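# Set lighting desk faders to their taped levels

## Task

On the lighting desk, move every channel fader to the level marked on the tape above it, and leave the master fader at the level it started at. The faders must stay at those levels without the robot holding them.

## Robot and tools

Robot: two arms named left_arm and right_arm, each ending in a two-finger gripper. The names are labels only. In the shared scene frame the origin sits on the table top midway between the arms, +x points out over the table, +z points up, and left_arm is on the +y side. Positions are in metres and orientations are quaternions written w first (qw, qx, qy, qz). The fingers of a gripper point along its own +z axis and separate along its y axis. The reported end_effector_position is the spot between the closed finger pads, roughly 2 cm short of the fingertips; closing pushes the tips about 10 mm further along +z. Reported hand positions can be slightly off, more so at long reach.

The row format, used by every command: one flat list of 16 numbers covering both arms, even if only one arm should move. Numbers 1-8 are left_arm: x, y, z, qw, qx, qy, qz, opening. Numbers 9-16 are right_arm in the same order. x, y, z and the quaternion are an absolute target pose for that gripper in the scene frame, not an offset. Opening runs from -1 (closed) to +1 (fully open, 0.084 m). A target more than 0.6 m from an arm's last reported position, measured along any of that gripper's axes, causes the call to be refused and nothing is sent. Every control step the controller clips the commanded pose to at most 70 mm and 16 degrees away from the measured pose, then solves joints with position taking priority over orientation. To hold an arm still or keep its orientation, resend the exact same pose and quaternion you had settled on, not the slightly drifted one in the latest reading.

Tools:
execute_actions(actions, pictures). actions is a list with zero or one entry. An empty list just reports the current state. An entry {"rows": [[16 numbers], ...], "steps": n} plays one row per control step (1/30 s), n up to 15 (default 15), repeating the last row if there are fewer rows than steps. An entry {"steps": n} with no rows is a wait of up to 300 steps, counted from the previous result, so the time spent replying is included. pictures (true/false) toggles camera images; they are included by default. After the last step each arm only continues to its last clipped pose, so a far target may need further calls.
move(target, speed). target is one 16-number row. Each gripper travels a straight line toward its pose; both paths finish together, lasting 0.5 to 10 s (cut short at 10 s). speed is the top path speed in m/s, 0.002 to 0.5, default 0.25; rotation is capped at twice that in rad/s. Openings are applied at the start. The path does not avoid obstacles or the other arm, grippers lag and may overshoot speed, especially near full arm extension. The result adds a move: line with the ending (done, off_target, moving, held, fault) and limits such as paced (pose clipped) or held (a check blocked some steps, after which the arm may jump ahead quickly), plus each gripper's distance from its target. If only one arm is named, the other finished normally.
wait(seconds): 0 to 10 s with no new commands.
zoom_image(camera, region): enlarges part of a camera's latest image. region is [x0, y0, x1, y1] in pixels from the top-left, at most 504 by 504. Cameras: cam_head_left, cam_head_right, cam_high, cam_low, cam_left_wrist, cam_right_wrist, all 504x504.
finished_scene(scene): ends the current scene (give its number) and grades it; irreversible. Its result states the next task. Reply without a tool call only if you intend to stop everything.

Result lines: left_arm: ... | right_arm: ... show each gripper's pose and linear/angular velocity. grip_measured is the actual finger opening on the command scale; squeezing means commanding below it. HELD marks steps where the row was not sent, and a pose unreachable line names an arm whose command the clearance check altered or blocked. Hand target shows where the controller is now steering each gripper. Joint torque readings are in joint order, include offsets, scaling and noise, and are nonzero even in free air. MOTOR HOT appears from 65 °C; at 80 °C that arm is braked until cool (OVER-TEMPERATURE FAULT). Holding loads, even while you are thinking, heats motors.

The simulation keeps running while you write, so the arms keep going toward their last clipped pose during that time.

Hazards: a joint hitting its load limit (waist and shoulder 45.5, upper arm roll, elbow and forearm roll 27.3, wrist pitch and wrist roll 18.2 N m) causes a TORQUE FAULT: that arm backs off, freezes for 10 s and drops the rest of the call. Faster moves hit harder, and aiming far beyond a contact point presses harder; an arm blocked by an object keeps pushing until commanded otherwise. Do not let the arms collide or push each other. Do not knock or place anything off the table. Avoid drops, slips and slams. For the faders, nudge gently at low speed, let go, and confirm in the images that each fader stays where set and that the master fader has not moved.

Each tool is called after ">>>" as name([rows], argument=value, ...), one row to a line, values as JSON.

## Session

>>> execute_actions(actions=[])

Scene clock: 0.00 s of 6000.00 s.
left_arm: end_effector_position=(+0.0891, +0.5444, +0.1541) grip_measured=+1.00 end_effector_quat_wxyz=(+0.068, +0.937, +0.290, -0.185) end_effector_velocity=(+0.001, -0.000, -0.000) end_effector_angular_velocity=(+0.001, -0.002, -0.001) | right_arm: end_effector_position=(+0.2805, -0.1278, +0.2784) grip_measured=+1.00 end_effector_quat_wxyz=(+0.064, +0.891, -0.422, +0.154) end_effector_velocity=(-0.000, -0.000, -0.001) end_effector_angular_velocity=(-0.001, +0.003, -0.001)
Joint positions: left_arm=[ 1.203 -0.125 -0.023  0.782  0.136  1.285  0.34   0.084] | right_arm=[ 0.592 -0.224  0.36   1.017 -0.265  1.285  1.84   0.084]
Joint velocities: left_arm=[ 0.     0.    -0.001  0.    -0.001 -0.002  0.     0.   ] | right_arm=[-0.     0.001 -0.    -0.001  0.001  0.001  0.     0.   ]
Joint torques (N m, as the arm reports them, + toward a larger angle): no reading
Hand target (left_arm): +0.089, +0.544, +0.154; +0.068, +0.937, +0.290, -0.185
Hand target (right_arm): +0.281, -0.128, +0.278; +0.064, +0.891, -0.422, +0.154

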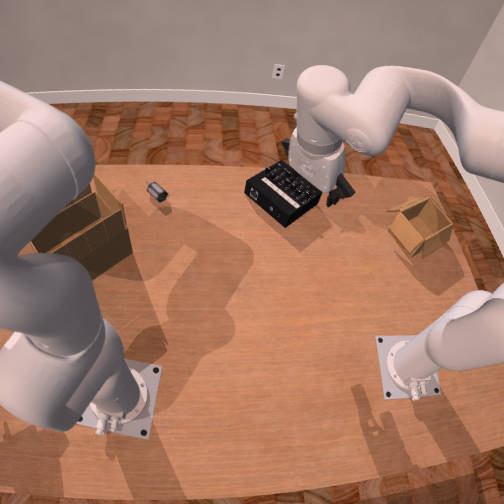

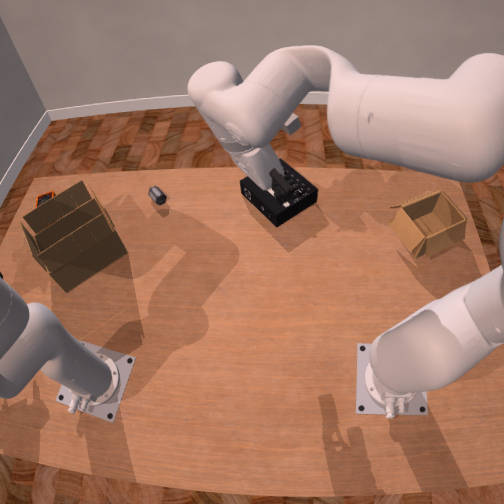

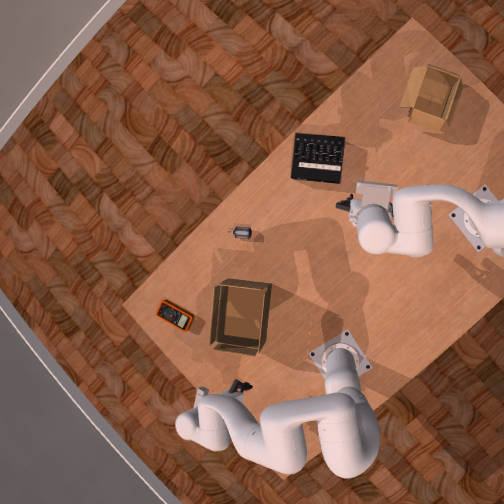

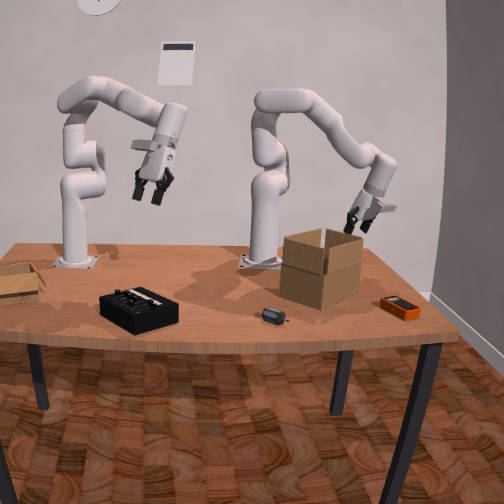

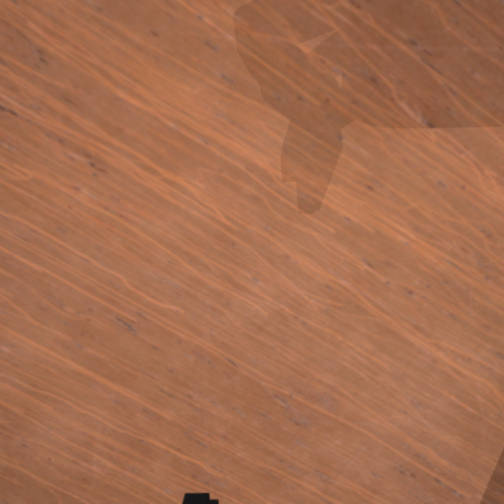

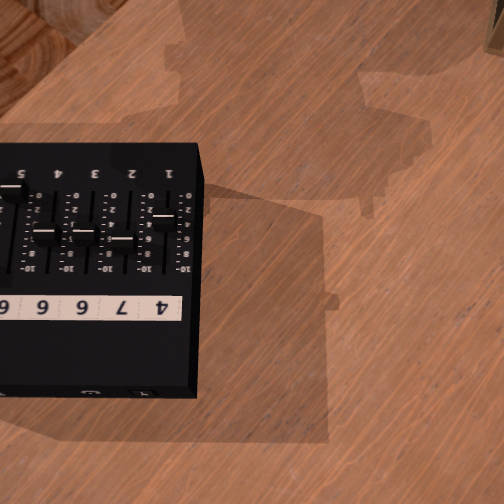

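>>> move(target=[0.0891,0.5444,0.1541,0.068,0.937,0.29,-0.185,1,0.47,-0.03,0.24,0,0.914,-0.407,0,-1])

>>> zoom_image(camera="cam_low", region=[60,180,240,360])

Scene clock: 5.60 s of 6000.00 s.
left_arm: end_effector_position=(+0.0891, +0.5444, +0.1541) grip_measured=+1.00 end_effector_quat_wxyz=(+0.068, +0.937, +0.290, -0.185) end_effector_velocity=(+0.000, +0.000, +0.000) end_effector_angular_velocity=(+0.001, +0.000, -0.002) | right_arm: end_effector_position=(+0.4702, -0.0309, +0.2406) grip_measured=-1.00 end_effector_quat_wxyz=(-0.001, +0.913, -0.407, +0.000) end_effector_velocity=(+0.002, -0.002, -0.002) end_effector_angular_velocity=(-0.007, +0.010, -0.004)
Joint positions: left_arm=[ 1.204 -0.126 -0.023  0.781  0.136  1.284  0.34   0.084] | right_arm=[ 0.52   0.517  0.275  1.835 -0.138  1.335  1.561  0.   ]
Joint velocities: left_arm=[-0.     0.    -0.001  0.001  0.001 -0.     0.    -0.   ] | right_arm=[ 0.     0.016 -0.003  0.02  -0.001  0.016 -0.001  0.   ]
Joint torques (N m, as the arm reports them, + toward a larger angle): left_arm=[ -0.14 -15.66  -0.36  16.54   1.05  -1.12   0.37] | right_arm=[  1.21 -32.34   3.16  14.34  -0.3   -0.88  -0.42]
Hand target (left_arm): +0.089, +0.544, +0.154; +0.068, +0.937, +0.290, -0.185
Hand target (right_arm): +0.470, -0.031, +0.240; -0.000, +0.913, -0.407, +0.000
Off the commanded pose (left_arm): 0.000 m, 0 deg.
Off the commanded pose (right_arm): 0.001 m, 0 deg.
After step 90, 1.13 s passed at rest.
move: done

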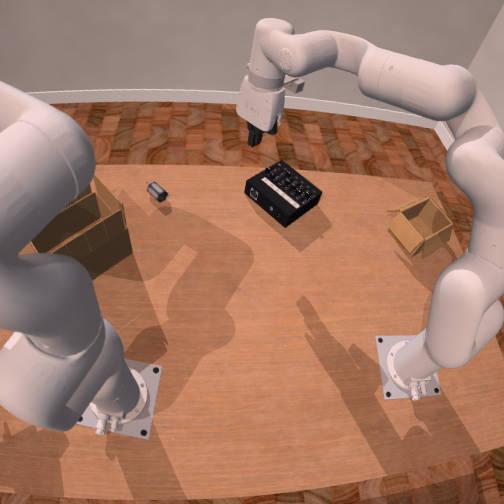

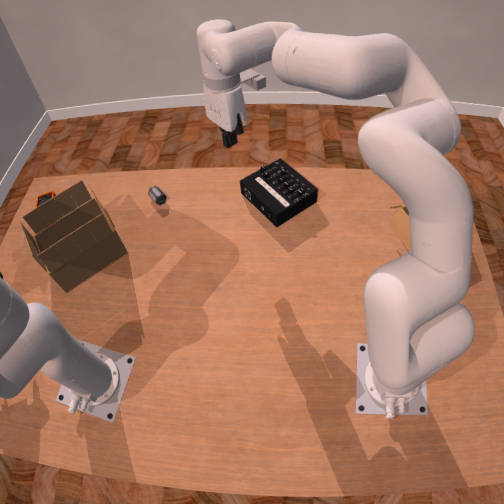

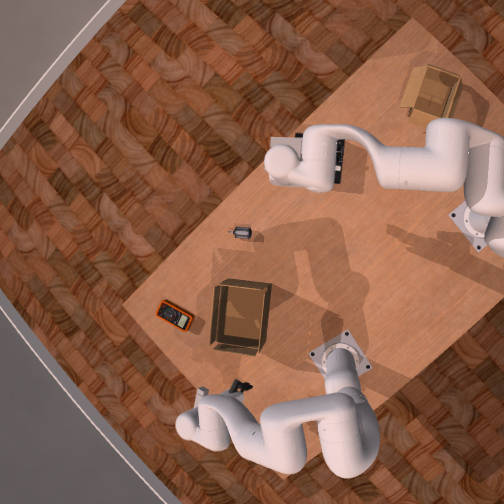

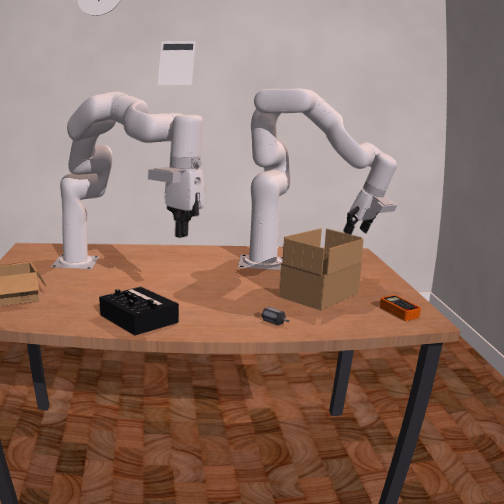

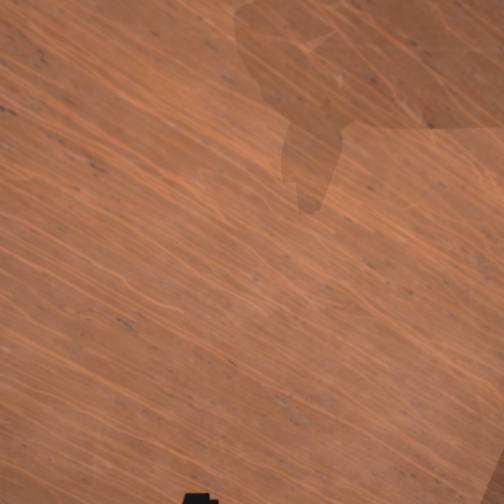

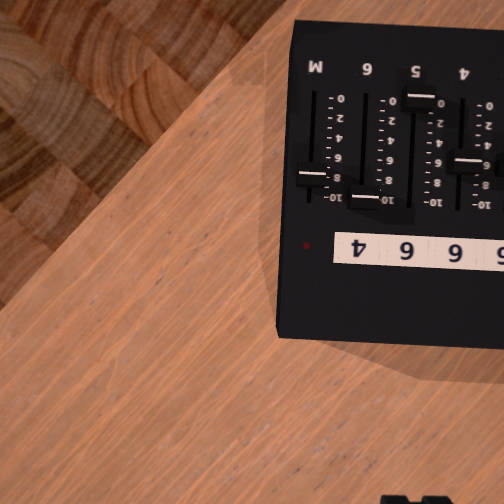

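Region (60, 180, 240, 360) of cam_low's 504x504 image, scaled by 2.800, with more detail than that image has.

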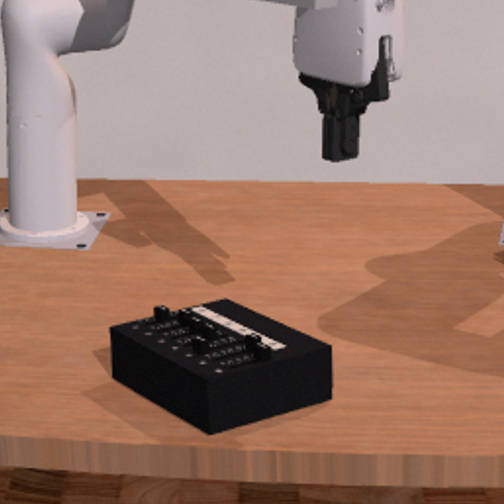

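>>> move(target=[0.0891,0.5444,0.1541,0.068,0.937,0.29,-0.185,1,0.43,-0.125,0.17,0,0.903,-0.431,0,-1])

>>> move(target=[0.0891,0.5444,0.1541,0.068,0.937,0.29,-0.185,1,0.43,-0.125,0.12,0,0.903,-0.431,0,-1], speed=0.1)

>>> zoom_image(camera="cam_low", region=[80,230,200,350])

Scene clock: 12.80 s of 6000.00 s.
left_arm: end_effector_position=(+0.0891, +0.5444, +0.1541) grip_measured=+1.00 end_effector_quat_wxyz=(+0.068, +0.937, +0.290, -0.185) end_effector_velocity=(+0.001, +0.000, +0.000) end_effector_angular_velocity=(+0.002, -0.002, +0.001) | right_arm: end_effector_position=(+0.4301, -0.1238, +0.1702) grip_measured=-1.00 end_effector_quat_wxyz=(+0.000, +0.903, -0.430, +0.000) end_effector_velocity=(-0.000, -0.006, -0.004) end_effector_angular_velocity=(-0.001, +0.002, -0.006)
Joint positions: left_arm=[ 1.204 -0.126 -0.023  0.781  0.136  1.284  0.34   0.084] | right_arm=[ 0.391  0.253  0.248  1.256 -0.073  1.011  1.489  0.   ]
Joint velocities: left_arm=[-0.001 -0.    -0.     0.001 -0.002 -0.002 -0.001 -0.   ] | right_arm=[-0.006 -0.005 -0.004 -0.019  0.002 -0.012 -0.004  0.   ]
Joint torques (N m, as the arm reports them, + toward a larger angle): left_arm=[ -0.03 -16.16  -0.35  16.27   0.94  -1.08   0.26] | right_arm=[  1.36 -25.48   1.9   14.07  -0.32  -0.94  -0.38]
Hand target (left_arm): +0.089, +0.544, +0.154; +0.068, +0.937, +0.290, -0.185
Hand target (right_arm): +0.430, -0.125, +0.170; +0.000, +0.903, -0.430, +0.000
Off the commanded pose (left_arm): 0.000 m, 0 deg.
Off the commanded pose (right_arm): 0.001 m, 0 deg.
After step 90, 3.20 s passed at rest.
move: done

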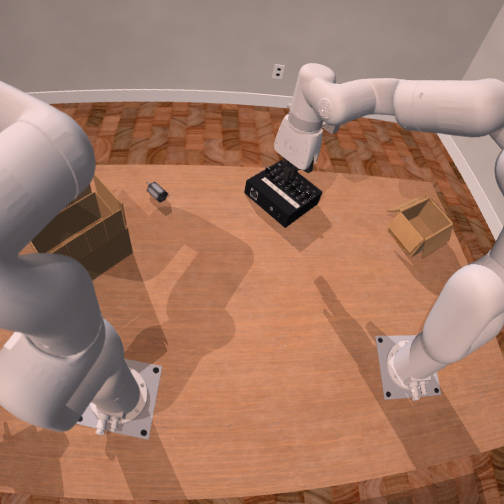

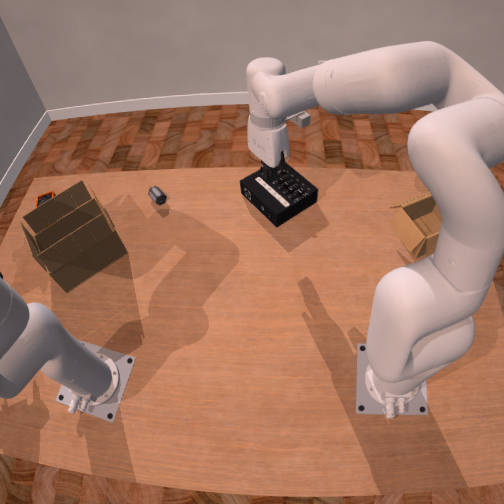

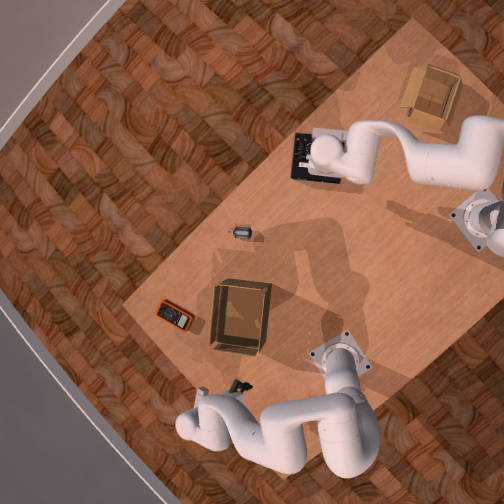

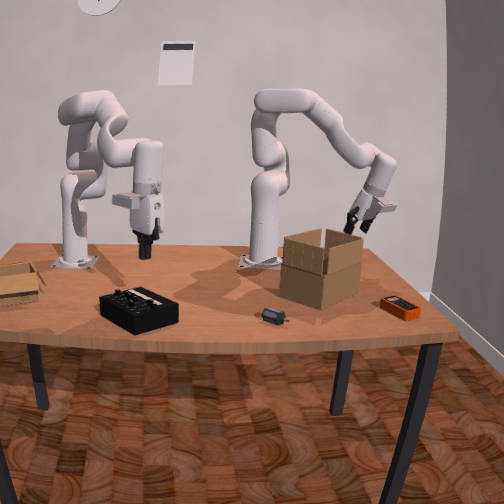

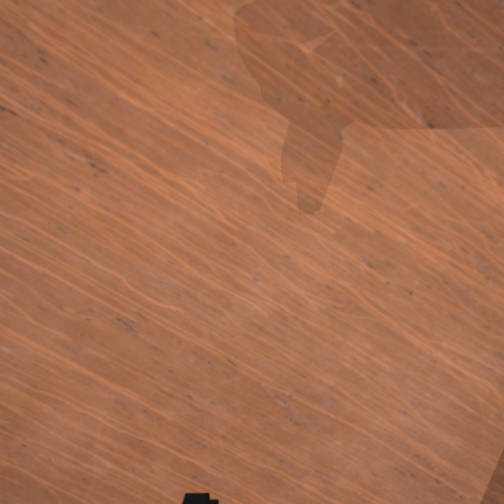

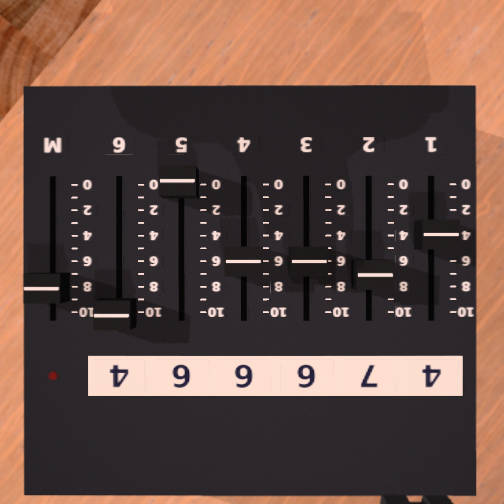

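Scene clock: 13.70 s of 6000.00 s.
left_arm: end_effector_position=(+0.0891, +0.5444, +0.1541) grip_measured=+1.00 end_effector_quat_wxyz=(+0.068, +0.937, +0.290, -0.185) end_effector_velocity=(-0.000, +0.000, +0.000) end_effector_angular_velocity=(+0.000, -0.000, +0.000) | right_arm: end_effector_position=(+0.4304, -0.1247, +0.1205) grip_measured=-1.00 end_effector_quat_wxyz=(-0.000, +0.903, -0.431, +0.000) end_effector_velocity=(+0.000, +0.000, -0.000) end_effector_angular_velocity=(+0.002, -0.002, -0.001)
Joint positions: left_arm=[ 1.204 -0.126 -0.023  0.781  0.136  1.284  0.34   0.084] | right_arm=[ 0.395  0.319  0.24   1.192 -0.096  0.883  1.505  0.   ]
Joint velocities: left_arm=[ 0.001  0.     0.     0.     0.    -0.     0.001  0.   ] | right_arm=[ 0.     0.001 -0.    -0.001  0.    -0.004  0.001  0.   ]
Joint torques (N m, as the arm reports them, + toward a larger angle): left_arm=[ -0.26 -16.09  -0.52  16.28   1.56  -1.14   0.31] | right_arm=[  1.39 -26.2    2.19  13.36  -0.38  -0.94  -0.51]
Hand target (left_arm): +0.089, +0.544, +0.154; +0.068, +0.937, +0.290, -0.185
Hand target (right_arm): +0.430, -0.125, +0.120; -0.000, +0.903, -0.431, -0.000
Off the commanded pose (left_arm): 0.000 m, 0 deg.
Off the commanded pose (right_arm): 0.001 m, 0 deg.
move: done

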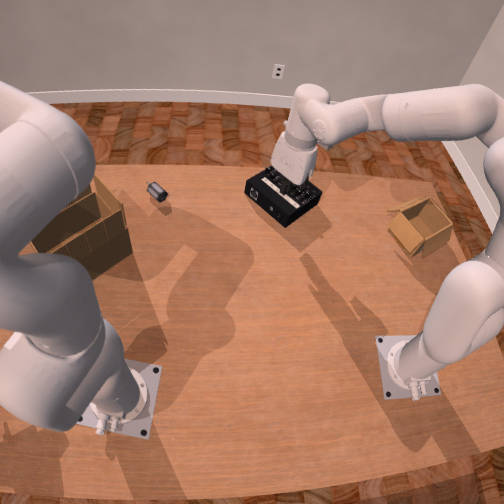

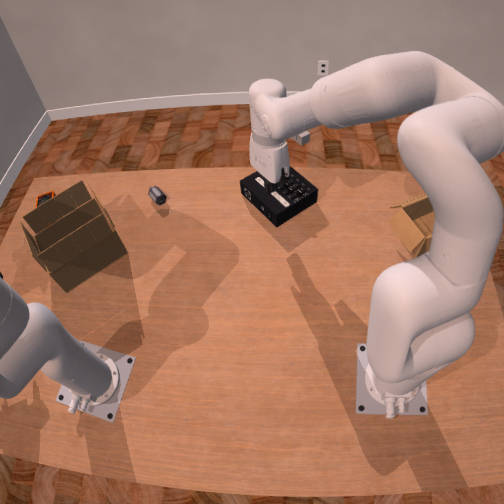

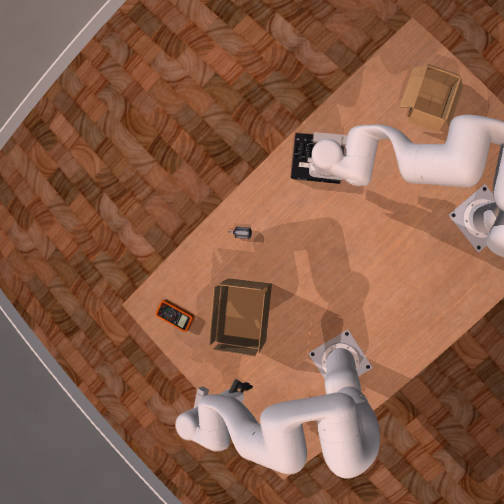

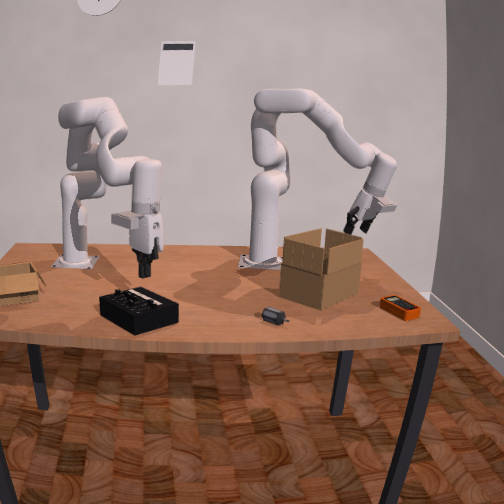

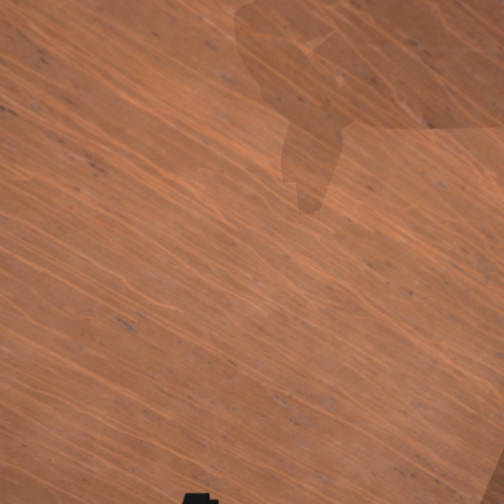

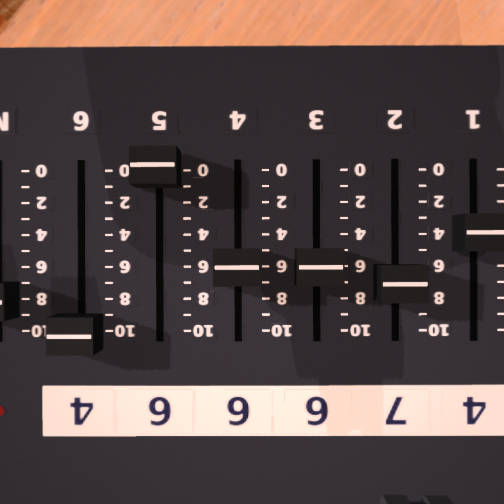

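Region (80, 230, 200, 350) of cam_low's 504x504 image, scaled by 4.200, with more detail than that image has.

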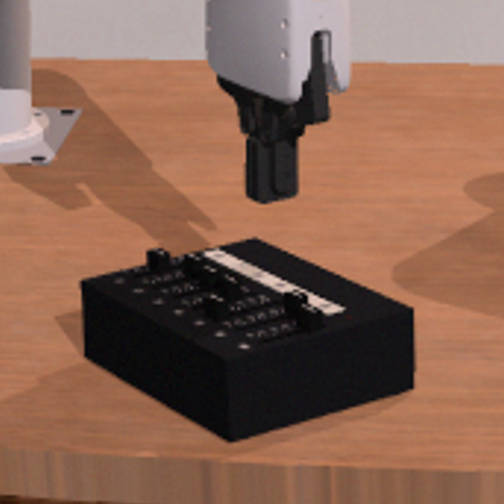

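>>> zoom_image(camera="cam_right_wrist", region=[0,90,360,450])

Region (0, 90, 360, 450) of cam_right_wrist's 504x504 image, scaled by 1.400, with more detail than that image has.

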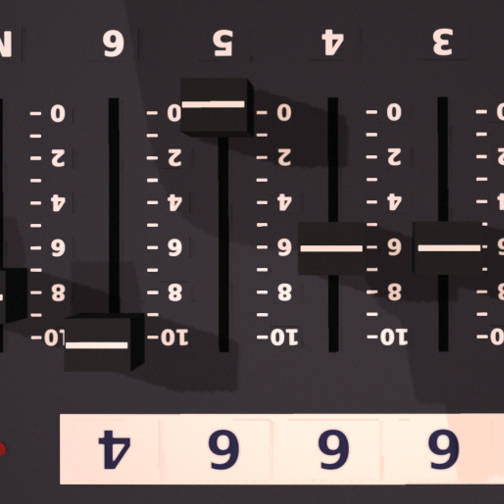

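>>> move(target=[0.0891,0.5444,0.1541,0.068,0.937,0.29,-0.185,1,0.5031,-0.0787,0.088,0,0.903,-0.431,0,-1], speed=0.1)

>>> zoom_image(camera="cam_low", region=[110,260,190,340])

>>> zoom_image(camera="cam_head_left", region=[235,145,325,235])

Scene clock: 27.60 s of 6000.00 s.
left_arm: end_effector_position=(+0.0891, +0.5444, +0.1541) grip_measured=+1.00 end_effector_quat_wxyz=(+0.068, +0.937, +0.290, -0.185) end_effector_velocity=(+0.000, +0.001, +0.000) end_effector_angular_velocity=(+0.003, -0.001, +0.001) | right_arm: end_effector_position=(+0.5032, -0.0790, +0.0885) grip_measured=-1.00 end_effector_quat_wxyz=(-0.000, +0.902, -0.431, +0.000) end_effector_velocity=(+0.000, +0.000, -0.002) end_effector_angular_velocity=(-0.002, +0.005, +0.000)
Joint positions: left_arm=[ 1.204 -0.126 -0.023  0.781  0.136  1.284  0.34   0.084] | right_arm=[ 0.45   0.638  0.215  1.586 -0.155  0.965  1.533  0.   ]
Joint velocities: left_arm=[ 0.001 -0.    -0.     0.002  0.001 -0.001 -0.    -0.   ] | right_arm=[ 0.001  0.007 -0.     0.006 -0.     0.004 -0.     0.   ]
Joint torques (N m, as the arm reports them, + toward a larger angle): left_arm=[ -0.32 -16.03  -0.13  16.12   1.15  -0.97   0.45] | right_arm=[  1.21 -33.05   3.17  13.62  -0.42  -0.88  -0.39]
Hand target (left_arm): +0.089, +0.544, +0.154; +0.068, +0.937, +0.290, -0.185
Hand target (right_arm): +0.503, -0.079, +0.088; -0.000, +0.902, -0.431, -0.000
Off the commanded pose (left_arm): 0.000 m, 0 deg.
Off the commanded pose (right_arm): 0.001 m, 0 deg.
After step 90, 9.53 s passed at rest.
move: done

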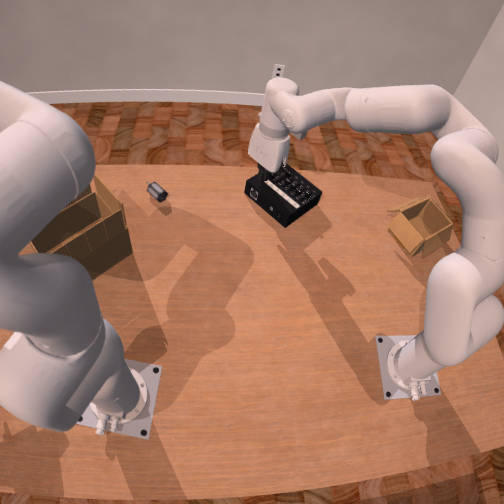

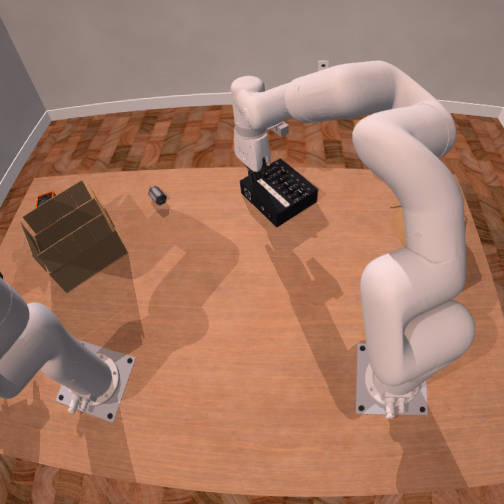

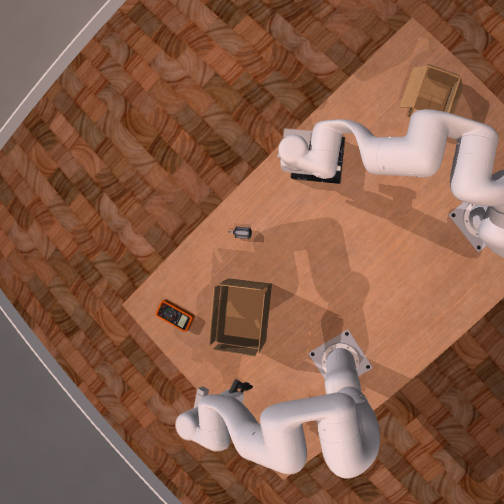

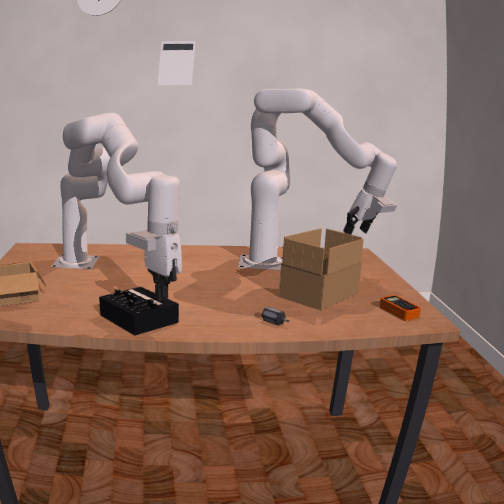

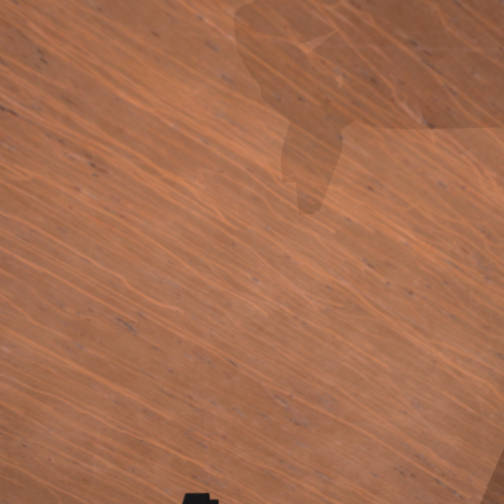

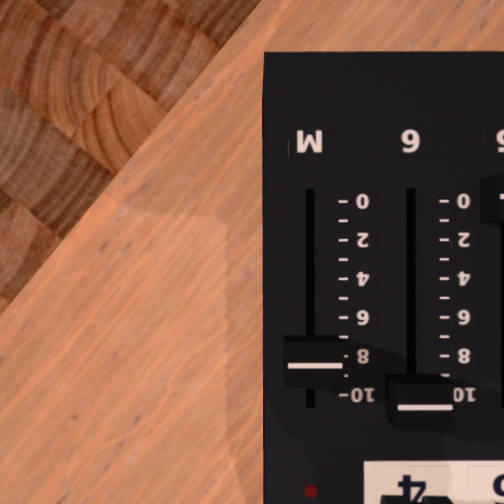

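Region (110, 260, 190, 340) of cam_low's 504x504 image, scaled by 6.300, with more detail than that image has.

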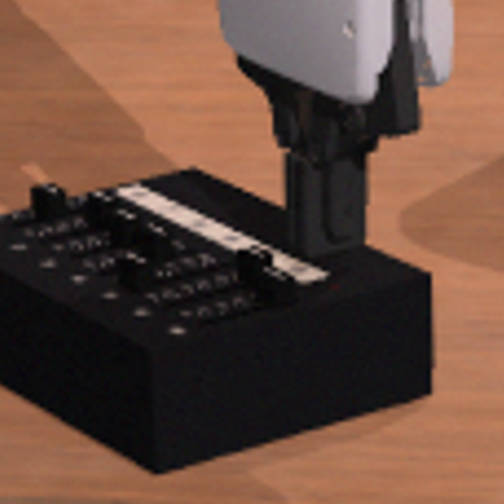

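Region (235, 145, 325, 235) of cam_head_left's 504x504 image, scaled by 5.600, with more detail than that image has.

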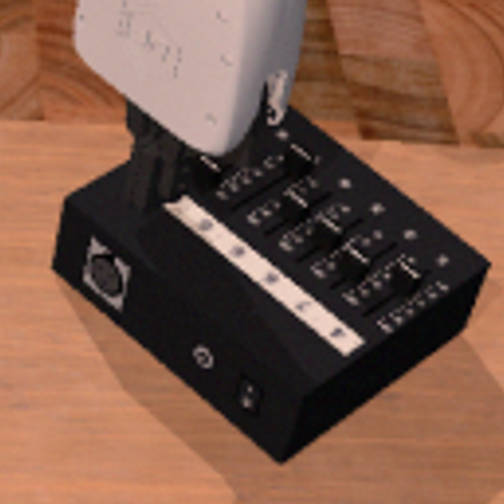

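Go +25 u, slightly lower, +2 r.

>>> move(target=[0.0891,0.5444,0.1541,0.068,0.937,0.29,-0.185,1,0.5047,-0.0839,0.083,0,0.903,-0.431,0,-1], speed=0.02)

>>> move(target=[0.0891,0.5444,0.1541,0.068,0.937,0.29,-0.185,1,0.5204,-0.1033,0.083,0,0.903,-0.431,0,-1], speed=0.015)

Scene clock: 30.67 s of 6000.00 s.
left_arm: end_effector_position=(+0.0891, +0.5444, +0.1541) grip_measured=+1.00 end_effector_quat_wxyz=(+0.068, +0.937, +0.290, -0.185) end_effector_velocity=(+0.000, +0.000, +0.000) end_effector_angular_velocity=(+0.001, -0.000, -0.001) | right_arm: end_effector_position=(+0.5047, -0.0839, +0.0830) grip_measured=-1.00 end_effector_quat_wxyz=(+0.000, +0.902, -0.431, -0.000) end_effector_velocity=(+0.001, +0.001, +0.001) end_effector_angular_velocity=(+0.003, -0.004, +0.002)
Joint positions: left_arm=[ 1.204 -0.126 -0.023  0.781  0.136  1.284  0.34   0.084] | right_arm=[ 0.443  0.642  0.213  1.576 -0.156  0.951  1.526  0.   ]
Joint velocities: left_arm=[ 0.001 -0.    -0.002  0.001  0.    -0.001 -0.    -0.   ] | right_arm=[ 0.    -0.001  0.001  0.001  0.001 -0.003 -0.002  0.   ]
Joint torques (N m, as the arm reports them, + toward a larger angle): left_arm=[ -0.34 -15.92  -0.1   16.12   0.95  -1.28   0.46] | right_arm=[  1.3  -33.07   3.18  13.73  -0.46  -0.94  -0.48]
Hand target (left_arm): +0.089, +0.544, +0.154; +0.068, +0.937, +0.290, -0.185
Hand target (right_arm): +0.505, -0.084, +0.083; +0.000, +0.902, -0.431, +0.000
Off the commanded pose (left_arm): 0.000 m, 0 deg.
Off the commanded pose (right_arm): 0.000 m, 0 deg.
move: done

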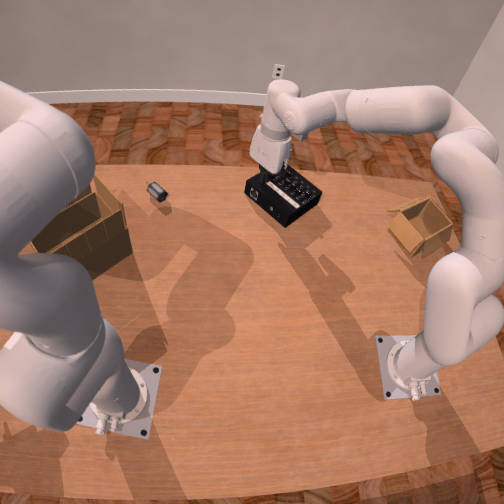

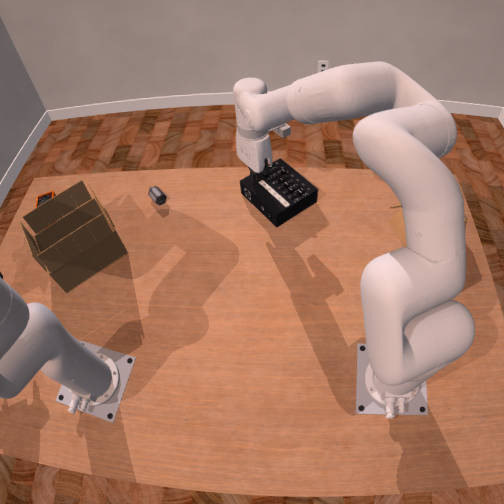

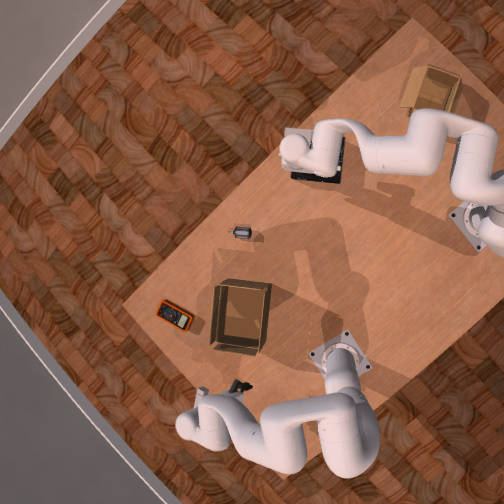

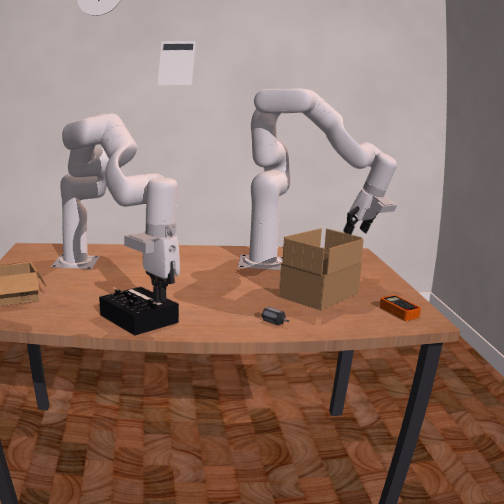

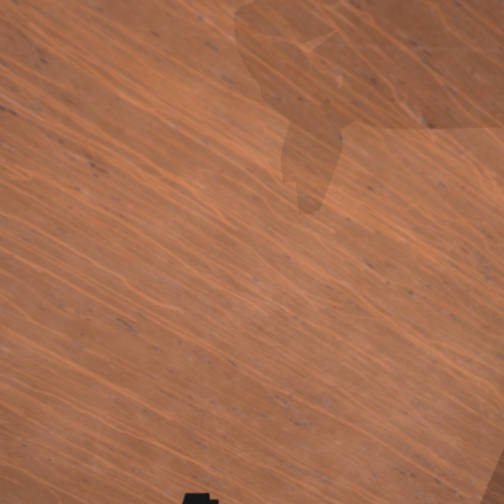

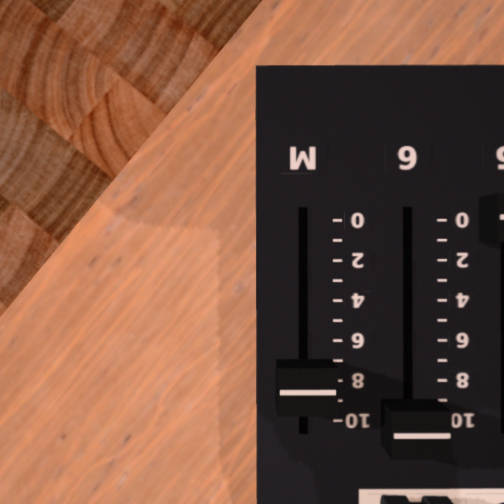

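Scene clock: 32.60 s of 6000.00 s.
left_arm: end_effector_position=(+0.0891, +0.5444, +0.1541) grip_measured=+1.00 end_effector_quat_wxyz=(+0.068, +0.937, +0.290, -0.185) end_effector_velocity=(-0.001, +0.001, +0.000) end_effector_angular_velocity=(+0.001, +0.000, +0.002) | right_arm: end_effector_position=(+0.5203, -0.1034, +0.0830) grip_measured=-1.00 end_effector_quat_wxyz=(+0.000, +0.902, -0.431, +0.000) end_effector_velocity=(-0.000, +0.000, -0.001) end_effector_angular_velocity=(-0.000, +0.002, +0.002)
Joint positions: left_arm=[ 1.204 -0.126 -0.023  0.781  0.136  1.284  0.34   0.084] | right_arm=[ 0.41   0.654  0.206  1.598 -0.153  0.96   1.483  0.   ]
Joint velocities: left_arm=[ 0.001 -0.     0.002  0.001  0.001 -0.    -0.    -0.   ] | right_arm=[-0.     0.001  0.001  0.     0.     0.001 -0.002  0.   ]
Joint torques (N m, as the arm reports them, + toward a larger angle): left_arm=[ -0.49 -16.13  -0.45  16.42   1.11  -1.11   0.34] | right_arm=[  1.26 -33.4    2.82  13.71  -0.39  -0.84  -0.52]
Hand target (left_arm): +0.089, +0.544, +0.154; +0.068, +0.937, +0.290, -0.185
Hand target (right_arm): +0.520, -0.103, +0.083; +0.000, +0.902, -0.431, +0.000
Off the commanded pose (left_arm): 0.000 m, 0 deg.
Off the commanded pose (right_arm): 0.000 m, 0 deg.
move: done

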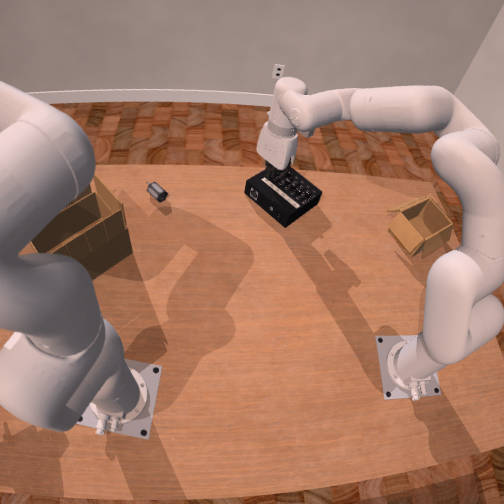

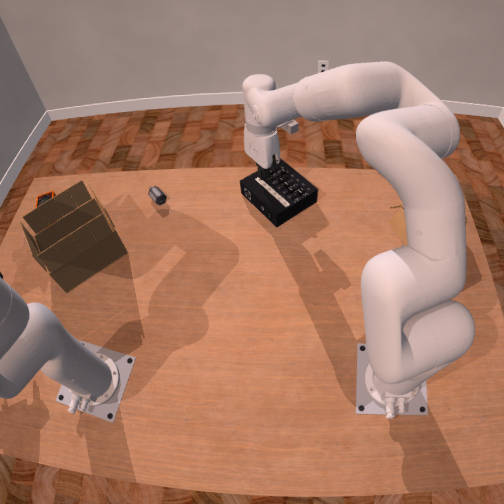

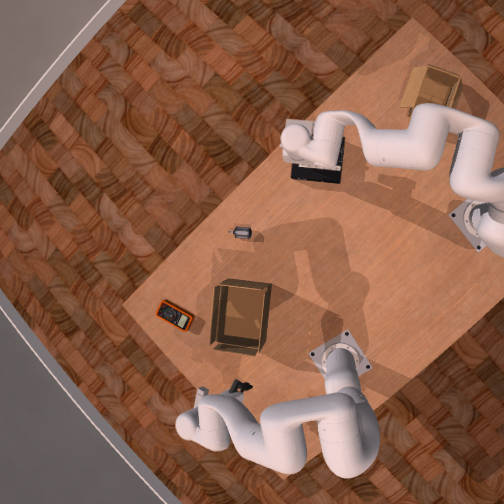

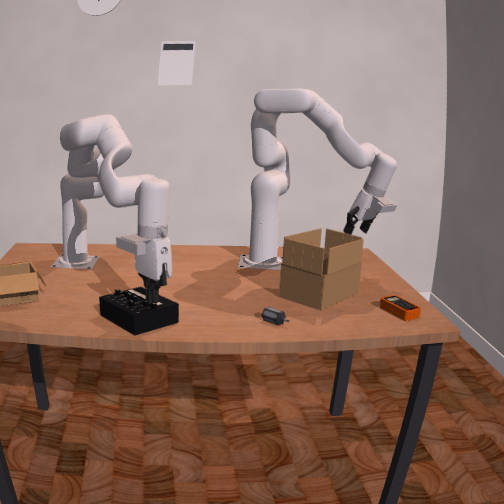

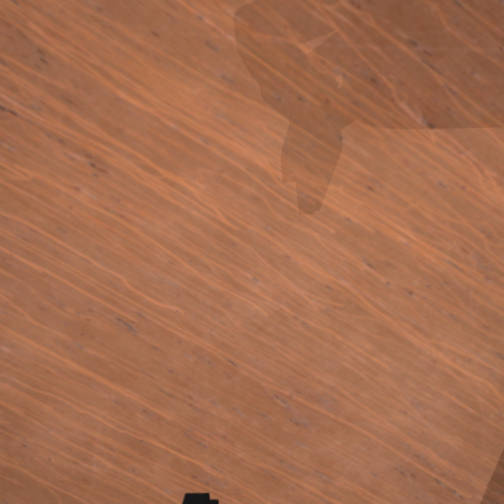

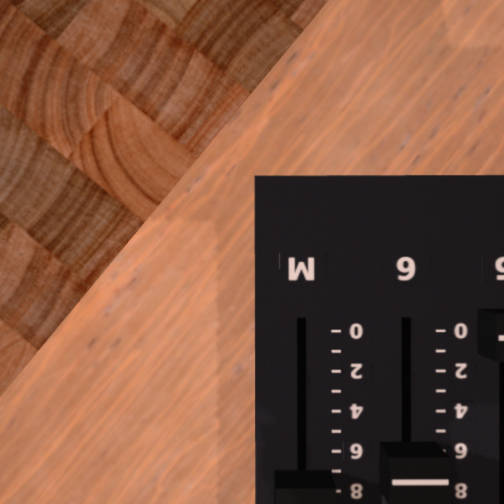

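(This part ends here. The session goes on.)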